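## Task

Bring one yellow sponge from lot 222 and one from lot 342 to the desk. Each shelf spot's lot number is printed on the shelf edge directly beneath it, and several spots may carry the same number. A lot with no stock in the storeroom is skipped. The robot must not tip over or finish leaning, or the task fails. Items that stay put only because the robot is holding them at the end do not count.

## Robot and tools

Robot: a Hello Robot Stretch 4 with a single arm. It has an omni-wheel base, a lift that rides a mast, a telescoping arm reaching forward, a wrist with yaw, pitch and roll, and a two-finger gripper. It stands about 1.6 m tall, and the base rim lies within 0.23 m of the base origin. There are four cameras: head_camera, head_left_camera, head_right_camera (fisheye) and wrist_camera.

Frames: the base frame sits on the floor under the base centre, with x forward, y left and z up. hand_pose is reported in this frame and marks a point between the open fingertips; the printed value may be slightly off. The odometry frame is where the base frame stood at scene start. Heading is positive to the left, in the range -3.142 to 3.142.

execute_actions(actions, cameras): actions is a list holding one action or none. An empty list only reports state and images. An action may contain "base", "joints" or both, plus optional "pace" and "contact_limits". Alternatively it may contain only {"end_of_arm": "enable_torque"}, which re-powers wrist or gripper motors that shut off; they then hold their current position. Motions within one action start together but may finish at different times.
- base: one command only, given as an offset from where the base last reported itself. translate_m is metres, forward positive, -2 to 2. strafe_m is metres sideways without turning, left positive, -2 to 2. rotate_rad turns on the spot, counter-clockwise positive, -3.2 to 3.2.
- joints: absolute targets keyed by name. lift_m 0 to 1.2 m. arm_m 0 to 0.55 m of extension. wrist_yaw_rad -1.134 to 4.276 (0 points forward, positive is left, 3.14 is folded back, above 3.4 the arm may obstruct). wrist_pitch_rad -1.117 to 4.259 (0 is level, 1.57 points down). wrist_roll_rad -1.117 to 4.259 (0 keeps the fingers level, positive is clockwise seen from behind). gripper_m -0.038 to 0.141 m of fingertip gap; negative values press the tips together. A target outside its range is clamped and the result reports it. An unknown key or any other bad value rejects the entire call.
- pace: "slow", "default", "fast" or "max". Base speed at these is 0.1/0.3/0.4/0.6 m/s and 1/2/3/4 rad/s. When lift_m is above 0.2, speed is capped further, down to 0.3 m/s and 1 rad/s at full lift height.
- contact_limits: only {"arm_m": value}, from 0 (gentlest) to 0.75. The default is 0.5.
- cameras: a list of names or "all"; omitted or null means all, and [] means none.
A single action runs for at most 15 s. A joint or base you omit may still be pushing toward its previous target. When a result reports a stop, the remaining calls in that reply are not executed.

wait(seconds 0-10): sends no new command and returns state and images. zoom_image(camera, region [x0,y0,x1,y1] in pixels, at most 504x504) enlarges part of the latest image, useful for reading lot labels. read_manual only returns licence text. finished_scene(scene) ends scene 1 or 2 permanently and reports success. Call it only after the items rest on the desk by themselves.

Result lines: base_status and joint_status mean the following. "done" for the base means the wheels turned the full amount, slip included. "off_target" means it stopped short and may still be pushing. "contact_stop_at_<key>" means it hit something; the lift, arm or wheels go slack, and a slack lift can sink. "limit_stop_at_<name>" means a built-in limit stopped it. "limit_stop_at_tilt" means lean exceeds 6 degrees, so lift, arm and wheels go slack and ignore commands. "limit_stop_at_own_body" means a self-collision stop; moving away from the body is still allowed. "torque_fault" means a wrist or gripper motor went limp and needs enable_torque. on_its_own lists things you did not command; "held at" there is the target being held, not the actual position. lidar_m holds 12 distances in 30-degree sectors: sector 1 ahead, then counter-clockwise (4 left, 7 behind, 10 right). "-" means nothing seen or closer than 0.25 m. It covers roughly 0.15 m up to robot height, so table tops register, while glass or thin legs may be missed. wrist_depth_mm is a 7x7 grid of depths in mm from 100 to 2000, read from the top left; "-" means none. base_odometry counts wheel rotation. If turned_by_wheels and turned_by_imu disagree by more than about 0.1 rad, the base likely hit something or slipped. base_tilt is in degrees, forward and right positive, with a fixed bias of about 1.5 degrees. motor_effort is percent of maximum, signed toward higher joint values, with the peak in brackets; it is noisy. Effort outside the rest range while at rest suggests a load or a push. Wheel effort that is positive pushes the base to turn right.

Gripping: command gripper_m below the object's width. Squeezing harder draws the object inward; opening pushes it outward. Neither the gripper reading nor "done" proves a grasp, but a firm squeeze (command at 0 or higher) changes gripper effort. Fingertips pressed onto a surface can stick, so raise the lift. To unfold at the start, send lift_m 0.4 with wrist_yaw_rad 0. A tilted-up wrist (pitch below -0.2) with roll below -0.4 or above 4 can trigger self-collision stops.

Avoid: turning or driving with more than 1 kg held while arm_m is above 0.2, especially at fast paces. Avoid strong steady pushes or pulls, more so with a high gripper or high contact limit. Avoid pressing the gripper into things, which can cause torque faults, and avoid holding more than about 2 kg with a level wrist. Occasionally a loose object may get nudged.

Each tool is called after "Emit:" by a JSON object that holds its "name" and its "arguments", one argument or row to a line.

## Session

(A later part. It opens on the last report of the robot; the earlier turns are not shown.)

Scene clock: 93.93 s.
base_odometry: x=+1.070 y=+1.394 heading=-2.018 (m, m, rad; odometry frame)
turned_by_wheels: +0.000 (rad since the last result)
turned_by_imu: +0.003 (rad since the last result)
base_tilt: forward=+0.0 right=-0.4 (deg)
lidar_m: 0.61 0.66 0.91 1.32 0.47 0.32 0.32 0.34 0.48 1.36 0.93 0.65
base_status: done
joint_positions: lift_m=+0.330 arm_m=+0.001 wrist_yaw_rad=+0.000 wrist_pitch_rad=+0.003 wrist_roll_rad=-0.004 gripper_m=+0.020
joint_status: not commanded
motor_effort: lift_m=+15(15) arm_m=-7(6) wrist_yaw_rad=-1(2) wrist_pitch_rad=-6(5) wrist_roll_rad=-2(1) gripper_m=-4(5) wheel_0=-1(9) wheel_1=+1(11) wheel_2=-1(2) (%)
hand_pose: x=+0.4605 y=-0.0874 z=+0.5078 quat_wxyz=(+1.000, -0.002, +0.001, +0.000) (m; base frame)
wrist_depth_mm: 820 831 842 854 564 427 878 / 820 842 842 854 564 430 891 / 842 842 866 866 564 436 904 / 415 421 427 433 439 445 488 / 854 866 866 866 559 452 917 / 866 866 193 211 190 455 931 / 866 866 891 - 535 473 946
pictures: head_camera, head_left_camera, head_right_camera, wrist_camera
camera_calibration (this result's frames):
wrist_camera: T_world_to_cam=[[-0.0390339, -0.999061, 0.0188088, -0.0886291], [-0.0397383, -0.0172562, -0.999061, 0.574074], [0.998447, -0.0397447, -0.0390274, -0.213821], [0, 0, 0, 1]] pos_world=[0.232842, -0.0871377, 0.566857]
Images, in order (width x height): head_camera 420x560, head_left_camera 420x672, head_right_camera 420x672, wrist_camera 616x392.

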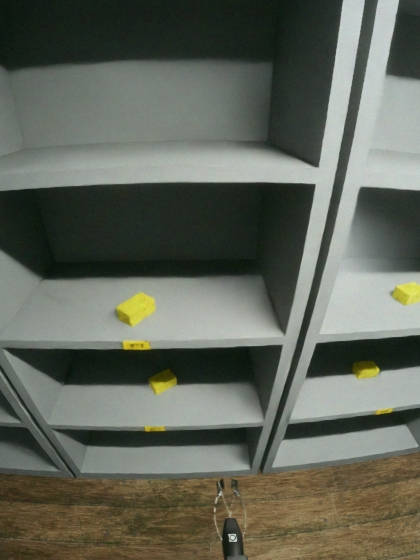

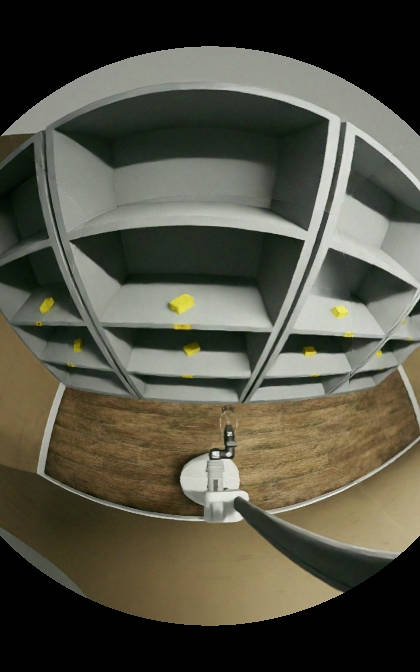

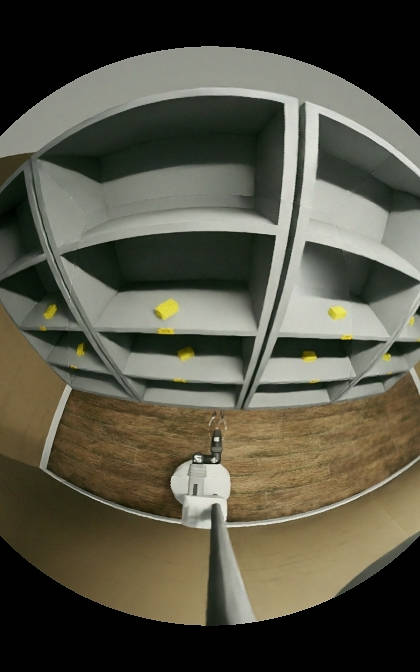

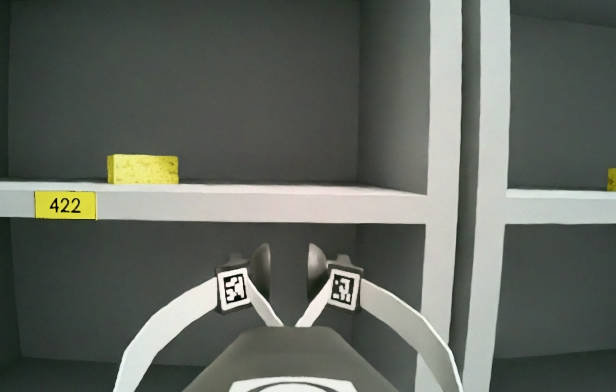

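Emit:
{"name": "zoom_image", "arguments": {
  "camera": "head_camera",
  "region": [90, 320, 180, 370]
}}

Emit:
{"name": "execute_actions", "arguments": {
  "actions": [
    {"base":{"strafe_m":1.0}}
  ]
}}

Region (90, 320, 180, 370) of head_camera's 420x560 image, scaled by 5.600, with more detail than that image has.

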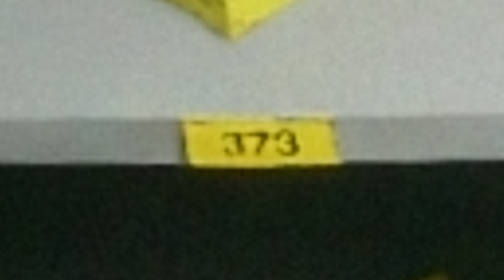

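Scene clock: 98.90 s.
base_odometry: x=+1.972 y=+0.962 heading=-2.018 (m, m, rad; odometry frame)
turned_by_wheels: +0.000 (rad since the last result)
turned_by_imu: +0.004 (rad since the last result)
base_tilt: forward=+0.0 right=-0.4 (deg)
lidar_m: 0.61 0.67 0.56 0.54 0.46 0.34 0.32 0.32 0.48 1.37 0.93 0.64
base_status: done
joint_positions: lift_m=+0.330 arm_m=+0.001 wrist_yaw_rad=+0.000 wrist_pitch_rad=+0.003 wrist_roll_rad=-0.004 gripper_m=+0.020
joint_status: not commanded
motor_effort: lift_m=+16(16) arm_m=-6(6) wrist_yaw_rad=-1(0) wrist_pitch_rad=-5(4) wrist_roll_rad=-1(0) gripper_m=-2(7) wheel_0=-1(9) wheel_1=+0(10) wheel_2=-1(0) (%)
hand_pose: x=+0.4605 y=-0.0874 z=+0.5078 quat_wxyz=(+1.000, -0.002, +0.001, +0.000) (m; base frame)
wrist_depth_mm: 831 831 842 854 778 445 661 / 831 842 842 866 788 449 668 / 831 854 866 866 788 455 676 / 535 424 433 433 439 449 449 / 866 866 878 891 768 455 917 / 866 878 192 211 190 459 931 / 866 878 891 - 750 462 917
pictures: head_camera, head_left_camera, head_right_camera, wrist_camera
camera_calibration (this result's frames):
wrist_camera: T_world_to_cam=[[-0.0390506, -0.99906, 0.0188087, -0.0886259], [-0.0397387, -0.0172554, -0.999061, 0.574064], [0.998447, -0.0397614, -0.0390275, -0.213822], [0, 0, 0, 1]] pos_world=[0.232841, -0.0871388, 0.566847]
Images, in order (width x height): head_camera 420x560, head_left_camera 420x672, head_right_camera 420x672, wrist_camera 616x392.

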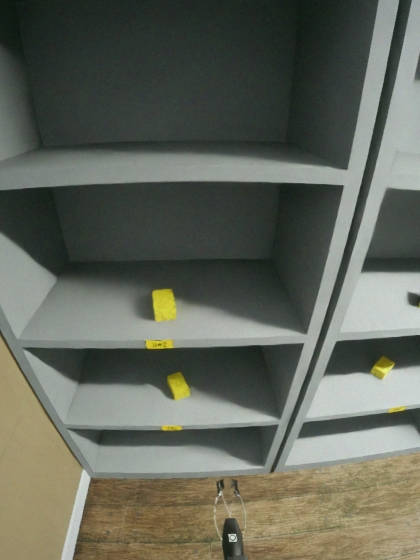

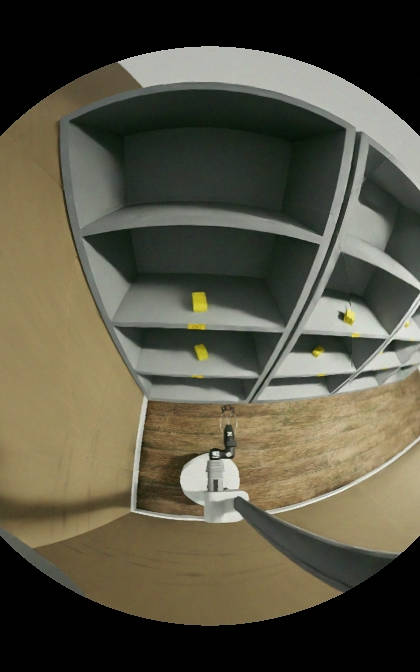

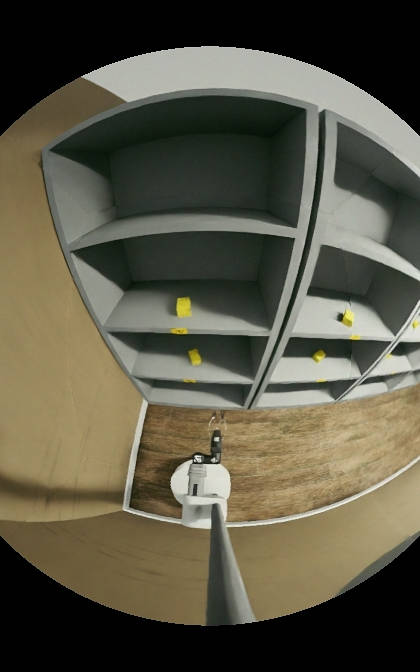

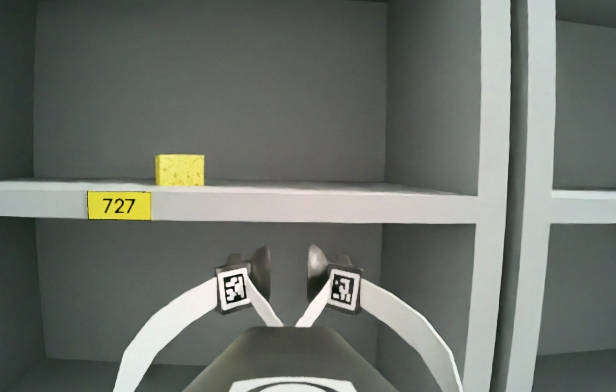

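Emit:
{"name": "zoom_image", "arguments": {
  "camera": "head_camera",
  "region": [115, 280, 205, 360]
}}

Region (115, 280, 205, 360) of head_camera's 420x560 image, scaled by 5.600, with more detail than that image has.

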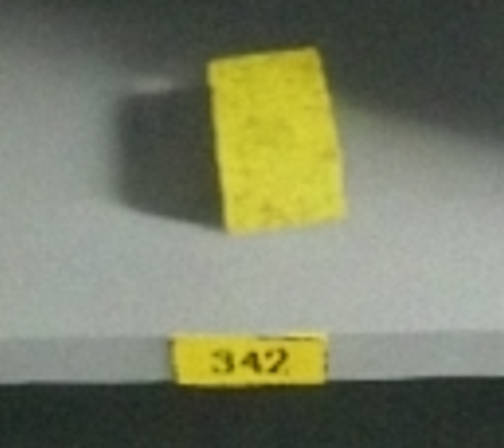

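Emit:
{"name": "execute_actions", "arguments": {
  "actions": [
    {"base":{"strafe_m":0.18},"joints":{"lift_m":0.875,"gripper_m":0.12}}
  ],
  "cameras": ["head_camera","wrist_camera"]
}}

Scene clock: 102.60 s.
base_odometry: x=+2.134 y=+0.884 heading=-2.018 (m, m, rad; odometry frame)
turned_by_wheels: +0.000 (rad since the last result)
turned_by_imu: +0.002 (rad since the last result)
base_tilt: forward=+0.0 right=-0.5 (deg)
lidar_m: 0.61 0.51 0.38 0.36 0.36 0.32 0.30 0.33 0.49 1.34 0.92 0.66
base_status: done
joint_positions: lift_m=+0.875 arm_m=+0.001 wrist_yaw_rad=+0.000 wrist_pitch_rad=+0.003 wrist_roll_rad=-0.004 gripper_m=+0.120
joint_status: all done
motor_effort: lift_m=+25(29) arm_m=-6(6) wrist_yaw_rad=-2(3) wrist_pitch_rad=-6(6) wrist_roll_rad=-2(2) gripper_m=-2(5) wheel_0=+0(10) wheel_1=+1(9) wheel_2=-1(2) (%)
hand_pose: x=+0.4605 y=-0.0874 z=+1.0520 quat_wxyz=(+1.000, -0.002, +0.001, +0.000) (m; base frame)
wrist_depth_mm: 640 798 831 831 831 707 549 / 647 842 854 866 878 768 549 / 661 854 866 866 878 768 554 / 661 854 878 866 904 768 554 / 477 488 517 517 539 539 508 / 615 798 439 436 904 668 530 / 647 891 904 - 931 683 549
pictures: head_camera, wrist_camera
camera_calibration (this result's frames):
wrist_camera: T_world_to_cam=[[-0.0390753, -0.999059, 0.0188088, -0.0988576], [-0.0397391, -0.0172546, -0.999061, 1.11776], [0.998446, -0.0397861, -0.0390274, -0.192582], [0, 0, 0, 1]] pos_world=[0.232839, -0.0871403, 1.11105]
Images, in order (width x height): head_camera 420x560, wrist_camera 616x392.

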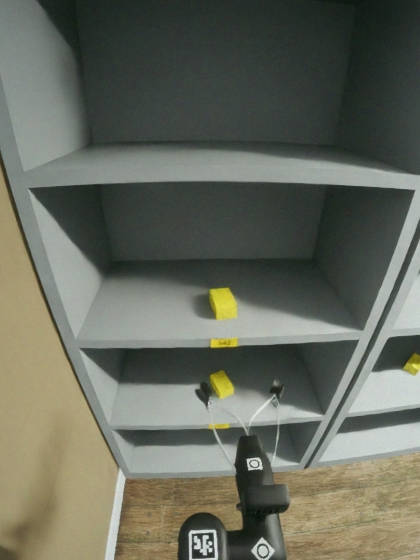

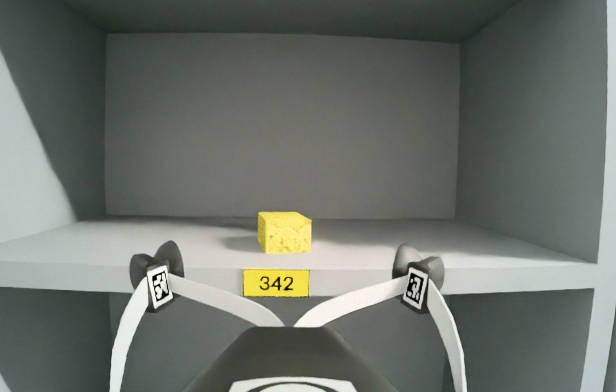

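Emit:
{"name": "execute_actions", "arguments": {
  "actions": [
    {"joints":{"lift_m":0.87,"arm_m":0.33}}
  ],
  "cameras": ["wrist_camera"]
}}

Emit:
{"name": "execute_actions", "arguments": {
  "actions": [
    {"joints":{"gripper_m":0.01}}
  ],
  "cameras": ["wrist_camera"]
}}

Scene clock: 105.03 s.
base_odometry: x=+2.134 y=+0.884 heading=-2.018 (m, m, rad; odometry frame)
turned_by_wheels: +0.000 (rad since the last result)
turned_by_imu: +0.001 (rad since the last result)
base_tilt: forward=+0.0 right=-0.4 (deg)
lidar_m: 0.63 0.55 0.36 0.35 0.39 0.32 0.30 0.32 0.48 1.34 0.92 0.67
base_status: not commanded
joint_positions: lift_m=+0.870 arm_m=+0.329 wrist_yaw_rad=+0.000 wrist_pitch_rad=+0.002 wrist_roll_rad=-0.004 gripper_m=+0.120
joint_status: all done
motor_effort: lift_m=+14(24) arm_m=+8(8) wrist_yaw_rad=-1(0) wrist_pitch_rad=-6(6) wrist_roll_rad=+0(2) gripper_m=-1(1) wheel_0=+0(0) wheel_1=+1(1) wheel_2=-1(0) (%)
hand_pose: x=+0.7879 y=-0.0874 z=+1.0480 quat_wxyz=(+1.000, -0.002, +0.001, +0.000) (m; base frame)
wrist_depth_mm: 521 525 535 549 549 554 549 / 525 530 539 549 554 559 554 / 530 539 549 554 564 564 559 / 544 549 554 559 569 569 554 / 452 462 488 500 512 512 508 / 273 248 192 191 257 297 296 / 208 203 213 - 224 208 -
pictures: wrist_camera
camera_calibration (this result's frames):
wrist_camera: T_world_to_cam=[[-0.0391805, -0.999055, 0.0188127, -0.0859379], [-0.0395818, -0.0172606, -0.999067, 1.12662], [0.998448, -0.0398886, -0.0388681, -0.519831], [0, 0, 0, 1]] pos_world=[0.560251, -0.0871459, 1.10698]
Images, in order (width x height): wrist_camera 616x392.

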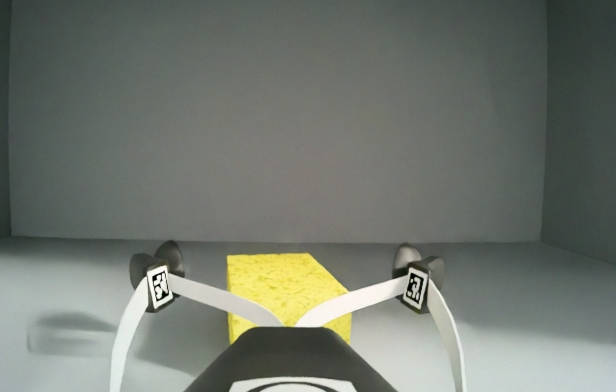

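Scene clock: 107.00 s.
base_odometry: x=+2.134 y=+0.884 heading=-2.018 (m, m, rad; odometry frame)
turned_by_wheels: +0.000 (rad since the last result)
turned_by_imu: +0.001 (rad since the last result)
base_tilt: forward=+0.0 right=-0.5 (deg)
lidar_m: 0.61 0.53 0.38 0.34 0.38 0.33 0.31 0.33 0.49 1.39 0.93 0.67
base_status: not commanded
joint_positions: lift_m=+0.870 arm_m=+0.329 wrist_yaw_rad=+0.000 wrist_pitch_rad=+0.002 wrist_roll_rad=-0.004 gripper_m=+0.010
joint_status: all done
motor_effort: lift_m=+14(14) arm_m=+8(8) wrist_yaw_rad=-2(3) wrist_pitch_rad=-5(5) wrist_roll_rad=-2(3) gripper_m=-19(19) wheel_0=+0(0) wheel_1=+0(1) wheel_2=-1(1) (%)
hand_pose: x=+0.7879 y=-0.0874 z=+1.0481 quat_wxyz=(+1.000, -0.002, +0.001, +0.000) (m; base frame)
wrist_depth_mm: 525 530 535 544 544 554 544 / 525 535 539 549 554 564 554 / 530 544 549 554 564 564 554 / 535 544 549 559 569 574 559 / 455 473 492 500 508 512 508 / 276 242 190 179 191 298 297 / 208 202 220 - 212 209 -
pictures: wrist_camera
camera_calibration (this result's frames):
wrist_camera: T_world_to_cam=[[-0.0391849, -0.999055, 0.0188034, -0.0859259], [-0.0393477, -0.0172605, -0.999076, 1.12651], [0.998457, -0.0398886, -0.0386341, -0.520081], [0, 0, 0, 1]] pos_world=[0.560237, -0.0871459, 1.10699]
Images, in order (width x height): wrist_camera 616x392.

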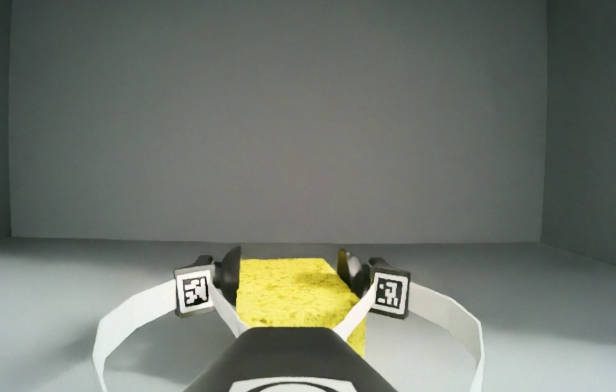

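Emit:
{"name": "execute_actions", "arguments": {
  "actions": [
    {"joints":{"lift_m":0.9}}
  ],
  "cameras": []
}}

Emit:
{"name": "execute_actions", "arguments": {
  "actions": [
    {"joints":{"arm_m":0}}
  ],
  "cameras": []
}}

Emit:
{"name": "execute_actions", "arguments": {
  "actions": [
    {"base":{"strafe_m":-2},"pace":"fast"}
  ],
  "cameras": []
}}

Emit:
{"name": "execute_actions", "arguments": {
  "actions": [
    {"base":{"strafe_m":-1.8},"pace":"fast"}
  ],
  "cameras": ["head_camera","head_left_camera"]
}}

Scene clock: 109.47 s.
base_odometry: x=+2.134 y=+0.884 heading=-2.018 (m, m, rad; odometry frame)
turned_by_wheels: +0.000 (rad since the last result)
turned_by_imu: +0.001 (rad since the last result)
base_tilt: forward=+0.0 right=-0.5 (deg)
lidar_m: 0.63 0.54 0.39 0.36 0.37 0.34 0.30 0.34 0.49 1.38 0.93 0.67
base_status: not commanded
joint_positions: lift_m=+0.900 arm_m=+0.329 wrist_yaw_rad=+0.000 wrist_pitch_rad=+0.002 wrist_roll_rad=-0.004 gripper_m=+0.010
joint_status: all done
motor_effort: lift_m=+25(23) arm_m=+8(8) wrist_yaw_rad=-2(3) wrist_pitch_rad=-5(6) wrist_roll_rad=-1(2) gripper_m=-18(20) wheel_0=+0(0) wheel_1=+1(1) wheel_2=+0(1) (%)
hand_pose: x=+0.7879 y=-0.0874 z=+1.0771 quat_wxyz=(+1.000, -0.002, +0.001, +0.000) (m; base frame)
wrist_depth_mm: 521 530 535 544 544 554 544 / 525 535 539 549 554 559 549 / 530 539 544 554 559 564 549 / 535 549 549 559 564 574 554 / 539 549 554 564 569 574 535 / 347 303 190 180 192 375 373 / 262 254 277 - 266 263 276
pictures: none
No camera images: the call's "cameras" was empty. Leave "cameras" out to get every camera's image.

Scene clock: 111.57 s.
base_odometry: x=+2.134 y=+0.884 heading=-2.018 (m, m, rad; odometry frame)
turned_by_wheels: +0.000 (rad since the last result)
turned_by_imu: +0.001 (rad since the last result)
base_tilt: forward=+0.0 right=-0.5 (deg)
lidar_m: 0.62 0.52 0.37 0.35 0.38 0.32 0.30 0.32 0.49 1.37 0.92 0.67
base_status: not commanded
joint_positions: lift_m=+0.900 arm_m=+0.001 wrist_yaw_rad=+0.000 wrist_pitch_rad=+0.003 wrist_roll_rad=-0.004 gripper_m=+0.010
joint_status: all done
motor_effort: lift_m=+25(25) arm_m=-8(9) wrist_yaw_rad=+1(2) wrist_pitch_rad=-6(7) wrist_roll_rad=-2(2) gripper_m=-21(18) wheel_0=+0(0) wheel_1=+1(1) wheel_2=-1(1) (%)
hand_pose: x=+0.4609 y=-0.0874 z=+1.0770 quat_wxyz=(+1.000, -0.002, +0.001, +0.000) (m; base frame)
wrist_depth_mm: 640 759 778 778 759 699 544 / 647 831 854 866 878 759 544 / 654 854 854 866 891 768 549 / 661 854 866 878 878 768 554 / 580 603 621 640 654 654 535 / 427 427 190 180 192 455 480 / 661 878 891 - 931 691 549
pictures: none
No camera images: the call's "cameras" was empty. Leave "cameras" out to get every camera's image.

Scene clock: 118.00 s.
base_odometry: x=+0.331 y=+1.749 heading=-2.018 (m, m, rad; odometry frame)
turned_by_wheels: +0.000 (rad since the last result)
turned_by_imu: +0.001 (rad since the last result)
base_tilt: forward=+0.0 right=-0.4 (deg)
lidar_m: 0.61 0.64 0.93 1.34 0.46 0.32 0.31 0.32 0.49 1.39 0.91 0.66
base_status: done
joint_positions: lift_m=+0.900 arm_m=+0.001 wrist_yaw_rad=+0.000 wrist_pitch_rad=+0.003 wrist_roll_rad=-0.004 gripper_m=+0.010
joint_status: not commanded
motor_effort: lift_m=+24(25) arm_m=-8(8) wrist_yaw_rad=-2(1) wrist_pitch_rad=-4(7) wrist_roll_rad=-2(2) gripper_m=-19(20) wheel_0=+1(13) wheel_1=+1(10) wheel_2=+0(1) (%)
hand_pose: x=+0.4609 y=-0.0874 z=+1.0770 quat_wxyz=(+1.000, -0.002, +0.001, +0.000) (m; base frame)
wrist_depth_mm: 778 768 788 778 723 525 427 / 820 842 842 854 866 525 433 / 831 842 854 854 866 530 439 / 842 854 866 878 878 525 442 / 580 535 549 634 647 508 452 / 418 421 190 180 192 449 455 / 842 878 878 - 831 477 462
pictures: none
No camera images: the call's "cameras" was empty. Leave "cameras" out to get every camera's image.

Scene clock: 123.93 s.
base_odometry: x=-1.293 y=+2.527 heading=-2.018 (m, m, rad; odometry frame)
turned_by_wheels: +0.000 (rad since the last result)
turned_by_imu: +0.001 (rad since the last result)
base_tilt: forward=+0.0 right=-0.4 (deg)
lidar_m: 2.14 0.78 0.89 1.37 0.49 0.34 0.32 0.35 0.50 0.53 0.56 0.79
base_status: done
joint_positions: lift_m=+0.900 arm_m=+0.001 wrist_yaw_rad=+0.000 wrist_pitch_rad=+0.003 wrist_roll_rad=-0.004 gripper_m=+0.010
joint_status: not commanded
motor_effort: lift_m=+24(24) arm_m=-8(8) wrist_yaw_rad=-2(1) wrist_pitch_rad=-6(7) wrist_roll_rad=-2(2) gripper_m=-19(19) wheel_0=-2(11) wheel_1=+1(10) wheel_2=+1(3) (%)
hand_pose: x=+0.4609 y=-0.0874 z=+1.0770 quat_wxyz=(+1.000, -0.002, +0.001, +0.000) (m; base frame)
wrist_depth_mm: 820 - - - 1576 878 640 / - - - - 1618 891 640 / - - - - 1661 891 640 / - - - - 1618 891 640 / 842 - - - 1336 891 640 / 842 - 190 180 192 778 627 / 820 - - - 1366 809 621
pictures: head_camera, head_left_camera
Images, in order (width x height): head_camera 420x560, head_left_camera 420x672.

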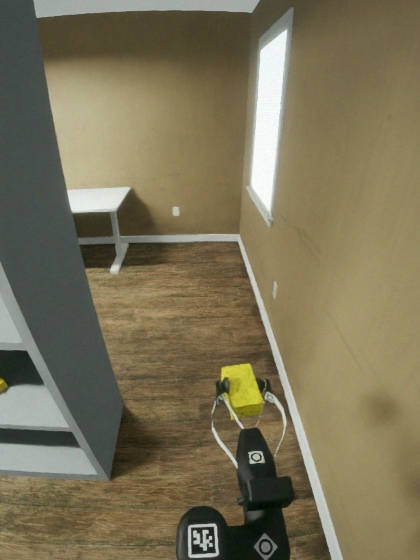

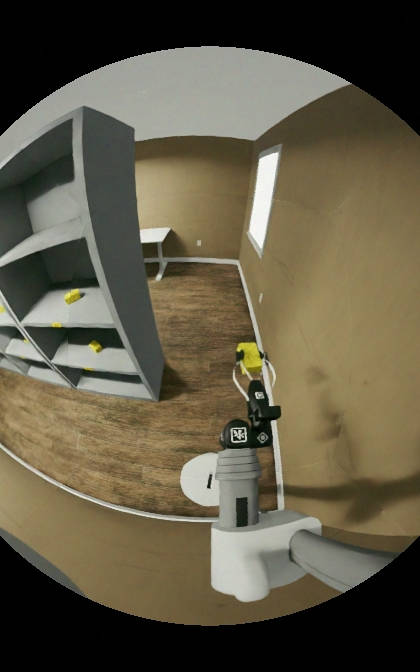

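Emit:
{"name": "execute_actions", "arguments": {
  "actions": [
    {"base":{"translate_m":1.6},"pace":"fast"}
  ],
  "cameras": []
}}

Emit:
{"name": "execute_actions", "arguments": {
  "actions": [
    {"base":{"strafe_m":1.0},"joints":{"lift_m":0.7}}
  ],
  "cameras": ["head_camera","head_left_camera"]
}}

Scene clock: 130.03 s.
base_odometry: x=-1.984 y=+1.084 heading=-2.017 (m, m, rad; odometry frame)
turned_by_wheels: +0.000 (rad since the last result)
turned_by_imu: +0.008 (rad since the last result)
base_tilt: forward=-0.1 right=-0.4 (deg)
lidar_m: 1.77 1.24 1.43 1.85 0.66 0.63 1.92 0.79 0.57 0.51 0.55 0.75
base_status: done
joint_positions: lift_m=+0.900 arm_m=+0.001 wrist_yaw_rad=+0.000 wrist_pitch_rad=+0.003 wrist_roll_rad=-0.004 gripper_m=+0.010
joint_status: not commanded
motor_effort: lift_m=+24(24) arm_m=-8(9) wrist_yaw_rad=-1(1) wrist_pitch_rad=-6(7) wrist_roll_rad=-2(1) gripper_m=-18(19) wheel_0=+2(9) wheel_1=+1(9) wheel_2=+2(12) (%)
hand_pose: x=+0.4608 y=-0.0874 z=+1.0770 quat_wxyz=(+1.000, -0.002, +0.001, +0.000) (m; base frame)
wrist_depth_mm: 1430 1499 1464 1499 1499 904 647 / 1430 1464 1499 1499 1499 917 647 / 1499 1499 1537 1537 1537 904 647 / 1537 1499 1537 1499 1537 904 661 / 1499 1537 1576 1537 1366 904 640 / 1576 1499 190 180 192 778 634 / 1537 1576 1576 - 1464 831 609
pictures: none
No camera images: the call's "cameras" was empty. Leave "cameras" out to get every camera's image.

Scene clock: 134.70 s.
base_odometry: x=-1.082 y=+0.652 heading=-2.017 (m, m, rad; odometry frame)
turned_by_wheels: +0.000 (rad since the last result)
turned_by_imu: +0.004 (rad since the last result)
base_tilt: forward=+0.0 right=-0.5 (deg)
lidar_m: 0.96 1.03 1.41 1.79 0.68 0.46 0.45 0.47 0.67 1.54 1.61 1.07
base_status: done
joint_positions: lift_m=+0.700 arm_m=+0.001 wrist_yaw_rad=+0.000 wrist_pitch_rad=+0.003 wrist_roll_rad=-0.004 gripper_m=+0.010
joint_status: all done
motor_effort: lift_m=+14(22) arm_m=-8(8) wrist_yaw_rad=-2(1) wrist_pitch_rad=-6(5) wrist_roll_rad=-1(1) gripper_m=-21(20) wheel_0=-2(9) wheel_1=+1(9) wheel_2=+0(1) (%)
hand_pose: x=+0.4608 y=-0.0874 z=+0.8779 quat_wxyz=(+1.000, -0.002, +0.001, +0.000) (m; base frame)
wrist_depth_mm: 1430 1464 1464 1499 1499 1537 1537 / 1464 1499 1499 1537 1537 1537 1576 / 1499 1499 1499 1537 1537 1576 1576 / 1499 1537 1537 1537 1576 1576 1618 / 866 904 931 946 1576 1618 1618 / 1008 991 190 180 192 1576 1618 / 1537 1537 1537 - 1576 1618 1661
pictures: head_camera, head_left_camera
Images, in order (width x height): head_camera 420x560, head_left_camera 420x672.

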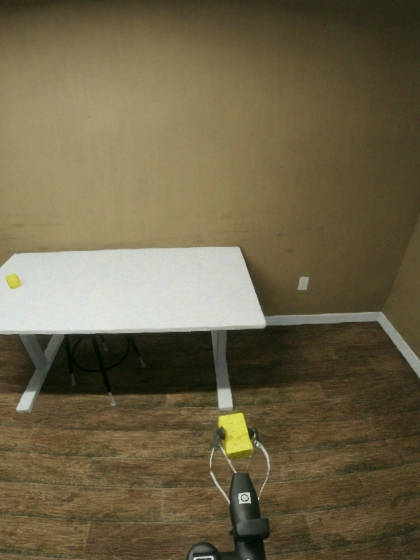

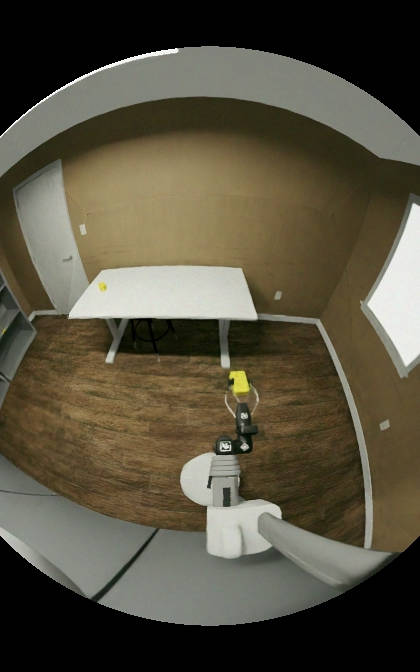

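Emit:
{"name": "execute_actions", "arguments": {
  "actions": [
    {"base":{"strafe_m":0.2}}
  ],
  "cameras": []
}}

Emit:
{"name": "execute_actions", "arguments": {
  "actions": [
    {"base":{"translate_m":0.2},"joints":{"arm_m":0.53}}
  ],
  "cameras": ["head_camera"]
}}

Emit:
{"name": "execute_actions", "arguments": {
  "actions": [
    {"joints":{"lift_m":0.6}}
  ],
  "cameras": ["head_camera","wrist_camera"]
}}

Scene clock: 137.13 s.
base_odometry: x=-0.901 y=+0.565 heading=-2.017 (m, m, rad; odometry frame)
turned_by_wheels: +0.000 (rad since the last result)
turned_by_imu: +0.002 (rad since the last result)
base_tilt: forward=+0.0 right=-0.5 (deg)
lidar_m: 0.97 1.01 2.57 1.77 0.64 0.47 0.45 0.46 0.66 1.74 1.78 1.04
base_status: done
joint_positions: lift_m=+0.700 arm_m=+0.001 wrist_yaw_rad=+0.000 wrist_pitch_rad=+0.003 wrist_roll_rad=-0.004 gripper_m=+0.010
joint_status: not commanded
motor_effort: lift_m=+14(15) arm_m=-8(9) wrist_yaw_rad=-2(1) wrist_pitch_rad=-6(6) wrist_roll_rad=-2(1) gripper_m=-22(20) wheel_0=+0(10) wheel_1=+1(13) wheel_2=+0(1) (%)
hand_pose: x=+0.4608 y=-0.0874 z=+0.8779 quat_wxyz=(+1.000, -0.002, +0.001, +0.000) (m; base frame)
wrist_depth_mm: 1464 1464 1464 1499 1499 1537 1537 / 1430 1464 1499 1537 1537 1576 1537 / 1499 1537 1537 1537 1576 1576 1576 / 1499 1537 1537 1537 1576 1576 1576 / 866 904 946 960 960 1576 1576 / 1537 904 190 180 192 1618 1661 / 1537 1537 1576 - 1618 1618 1661
pictures: none
No camera images: the call's "cameras" was empty. Leave "cameras" out to get every camera's image.

Scene clock: 139.73 s.
base_odometry: x=-0.988 y=+0.385 heading=-2.017 (m, m, rad; odometry frame)
turned_by_wheels: +0.000 (rad since the last result)
turned_by_imu: +0.002 (rad since the last result)
base_tilt: forward=-0.1 right=-0.5 (deg)
lidar_m: 0.80 0.81 1.12 2.48 0.93 0.70 0.64 0.70 0.96 1.71 1.78 0.82
base_status: done
joint_positions: lift_m=+0.700 arm_m=+0.529 wrist_yaw_rad=+0.000 wrist_pitch_rad=+0.003 wrist_roll_rad=-0.004 gripper_m=+0.010
joint_status: all done
motor_effort: lift_m=+14(14) arm_m=+8(9) wrist_yaw_rad=-2(2) wrist_pitch_rad=-5(7) wrist_roll_rad=-2(2) gripper_m=-20(19) wheel_0=+2(5) wheel_1=+3(8) wheel_2=+0(9) (%)
hand_pose: x=+0.9879 y=-0.0874 z=+0.8779 quat_wxyz=(+1.000, -0.002, +0.001, +0.000) (m; base frame)
wrist_depth_mm: 788 809 820 820 831 842 842 / 809 809 820 831 842 854 866 / 820 820 831 831 842 854 866 / 820 831 831 854 854 866 878 / 831 842 854 854 866 866 891 / 521 455 190 180 193 564 891 / 394 382 415 - 404 397 418
pictures: head_camera
Images, in order (width x height): head_camera 420x560.

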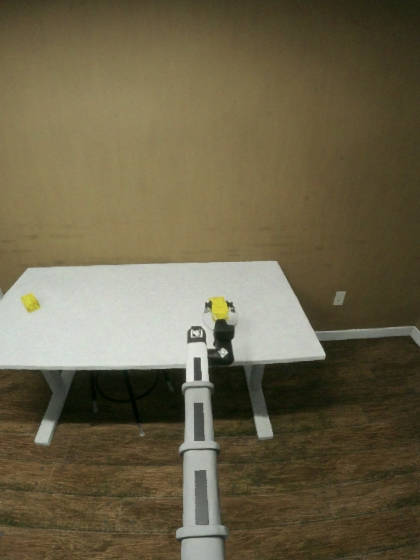

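Scene clock: 141.17 s.
base_odometry: x=-0.988 y=+0.385 heading=-2.017 (m, m, rad; odometry frame)
turned_by_wheels: +0.000 (rad since the last result)
turned_by_imu: +0.001 (rad since the last result)
base_tilt: forward=+0.0 right=-0.5 (deg)
lidar_m: 0.79 0.82 1.12 2.49 0.95 0.67 0.64 0.68 0.99 1.73 1.80 0.85
base_status: not commanded
joint_positions: lift_m=+0.600 arm_m=+0.529 wrist_yaw_rad=+0.000 wrist_pitch_rad=+0.002 wrist_roll_rad=-0.004 gripper_m=+0.010
joint_status: all done
motor_effort: lift_m=+14(12) arm_m=+8(8) wrist_yaw_rad=-3(0) wrist_pitch_rad=-5(6) wrist_roll_rad=-2(2) gripper_m=-19(20) wheel_0=+2(2) wheel_1=+3(3) wheel_2=+0(0) (%)
hand_pose: x=+0.9880 y=-0.0874 z=+0.7780 quat_wxyz=(+1.000, -0.002, +0.001, +0.000) (m; base frame)
wrist_depth_mm: 798 798 820 820 831 842 842 / 798 809 820 831 842 842 854 / 809 820 831 831 842 854 878 / 831 820 842 842 854 866 878 / 455 477 492 504 508 512 512 / 276 242 190 180 192 298 296 / 209 202 220 - 213 209 -
pictures: head_camera, wrist_camera
camera_calibration (this result's frames):
wrist_camera: T_world_to_cam=[[-0.0391332, -0.999055, 0.0189015, -0.0731244], [-0.0395357, -0.0173531, -0.999067, 0.864773], [0.998452, -0.039844, -0.0388192, -0.730068], [0, 0, 0, 1]] pos_world=[0.760265, -0.0871377, 0.837008]
Images, in order (width x height): head_camera 420x560, wrist_camera 616x392.

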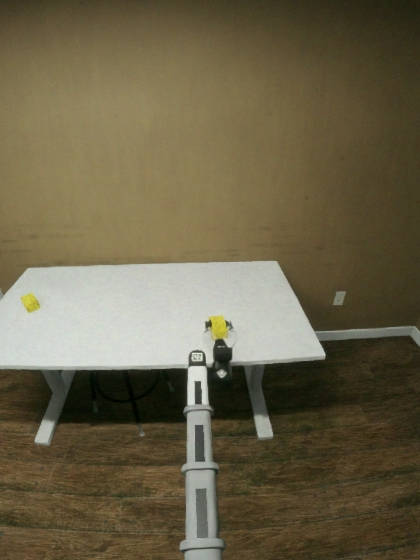

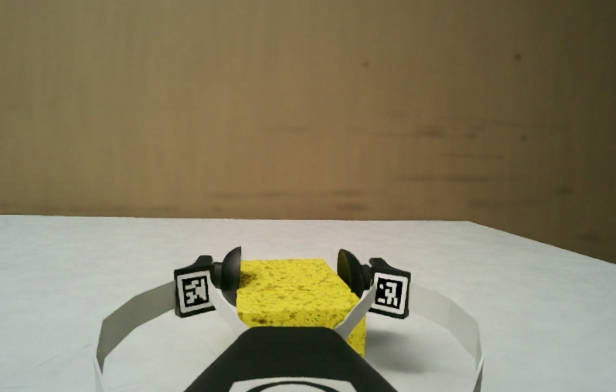

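Depths match those at the shelf grasp, so it's at the table surface.

Emit:
{"name": "execute_actions", "arguments": {
  "actions": [
    {"joints":{"gripper_m":0.12}}
  ],
  "cameras": []
}}

Emit:
{"name": "execute_actions", "arguments": {
  "actions": [
    {"joints":{"lift_m":0.68}}
  ],
  "cameras": []
}}

Emit:
{"name": "execute_actions", "arguments": {
  "actions": [
    {"joints":{"arm_m":0.1}}
  ],
  "cameras": ["head_camera"]
}}

Scene clock: 143.37 s.
base_odometry: x=-0.988 y=+0.385 heading=-2.017 (m, m, rad; odometry frame)
turned_by_wheels: +0.000 (rad since the last result)
turned_by_imu: +0.001 (rad since the last result)
base_tilt: forward=+0.0 right=-0.5 (deg)
lidar_m: 0.77 0.81 1.13 2.49 0.92 0.69 0.64 0.68 0.98 1.74 1.79 0.84
base_status: not commanded
joint_positions: lift_m=+0.600 arm_m=+0.529 wrist_yaw_rad=+0.000 wrist_pitch_rad=+0.002 wrist_roll_rad=-0.004 gripper_m=+0.120
joint_status: all done
motor_effort: lift_m=+14(13) arm_m=+8(8) wrist_yaw_rad=-1(1) wrist_pitch_rad=-7(6) wrist_roll_rad=-1(2) gripper_m=-1(22) wheel_0=+2(2) wheel_1=+3(3) wheel_2=-1(0) (%)
hand_pose: x=+0.9880 y=-0.0874 z=+0.7780 quat_wxyz=(+1.000, -0.002, +0.001, +0.000) (m; base frame)
wrist_depth_mm: 798 809 820 820 831 842 842 / 809 809 831 842 831 842 866 / 820 831 820 842 842 854 854 / 831 831 831 842 866 866 866 / 455 466 488 504 512 508 512 / 274 249 214 191 259 298 294 / 208 204 219 - 225 209 -
pictures: none
No camera images: the call's "cameras" was empty. Leave "cameras" out to get every camera's image.

Scene clock: 144.70 s.
base_odometry: x=-0.988 y=+0.385 heading=-2.017 (m, m, rad; odometry frame)
turned_by_wheels: +0.000 (rad since the last result)
turned_by_imu: +0.001 (rad since the last result)
base_tilt: forward=-0.1 right=-0.5 (deg)
lidar_m: 0.78 0.83 1.14 2.48 0.93 0.66 0.64 0.70 0.95 1.70 1.78 0.83
base_status: not commanded
joint_positions: lift_m=+0.680 arm_m=+0.529 wrist_yaw_rad=+0.000 wrist_pitch_rad=+0.002 wrist_roll_rad=-0.004 gripper_m=+0.120
joint_status: all done
motor_effort: lift_m=+25(25) arm_m=+8(8) wrist_yaw_rad=-3(3) wrist_pitch_rad=-5(5) wrist_roll_rad=-1(2) gripper_m=+0(1) wheel_0=+2(2) wheel_1=+3(3) wheel_2=+0(0) (%)
hand_pose: x=+0.9880 y=-0.0874 z=+0.8571 quat_wxyz=(+1.000, -0.002, +0.001, +0.000) (m; base frame)
wrist_depth_mm: 798 798 820 820 831 831 842 / 798 809 831 831 842 854 854 / 809 809 809 831 842 854 866 / 820 831 842 854 854 866 878 / 768 831 854 842 854 878 891 / 469 427 436 473 445 512 504 / 359 349 375 - 387 357 375
pictures: none
No camera images: the call's "cameras" was empty. Leave "cameras" out to get every camera's image.

Scene clock: 147.07 s.
base_odometry: x=-0.988 y=+0.385 heading=-2.017 (m, m, rad; odometry frame)
turned_by_wheels: +0.000 (rad since the last result)
turned_by_imu: +0.001 (rad since the last result)
base_tilt: forward=+0.0 right=-0.4 (deg)
lidar_m: 0.78 0.79 1.10 2.48 0.95 0.67 0.65 0.69 1.00 1.73 1.81 0.84
base_status: not commanded
joint_positions: lift_m=+0.680 arm_m=+0.101 wrist_yaw_rad=+0.000 wrist_pitch_rad=+0.003 wrist_roll_rad=-0.004 gripper_m=+0.120
joint_status: all done
motor_effort: lift_m=+25(25) arm_m=-8(7) wrist_yaw_rad=-1(1) wrist_pitch_rad=-6(5) wrist_roll_rad=-2(1) gripper_m=+0(2) wheel_0=+2(2) wheel_1=+3(3) wheel_2=+0(0) (%)
hand_pose: x=+0.5609 y=-0.0874 z=+0.8570 quat_wxyz=(+1.000, -0.002, +0.001, +0.000) (m; base frame)
wrist_depth_mm: 1205 1205 1229 1229 1255 1255 1281 / 1205 1229 1229 1255 1255 1255 1255 / 1205 1205 1255 1281 1255 1281 1308 / 1205 1229 1229 1281 1281 1308 1308 / 778 798 842 866 878 1308 1308 / 517 477 484 496 496 564 1308 / 668 842 1281 - 1308 1308 1336
pictures: head_camera
Images, in order (width x height): head_camera 420x560.

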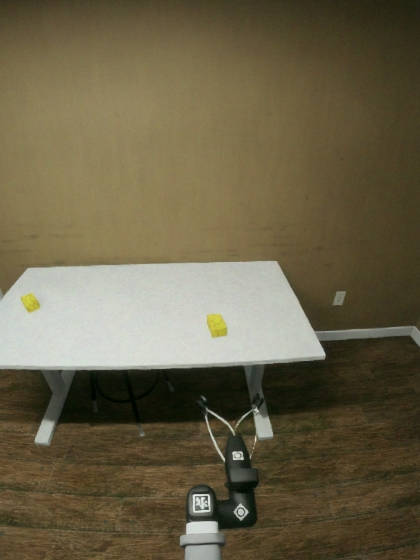

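Emit:
{"name": "finished_scene", "arguments": {
  "scene": 1
}}

The scene is finished: the task was done.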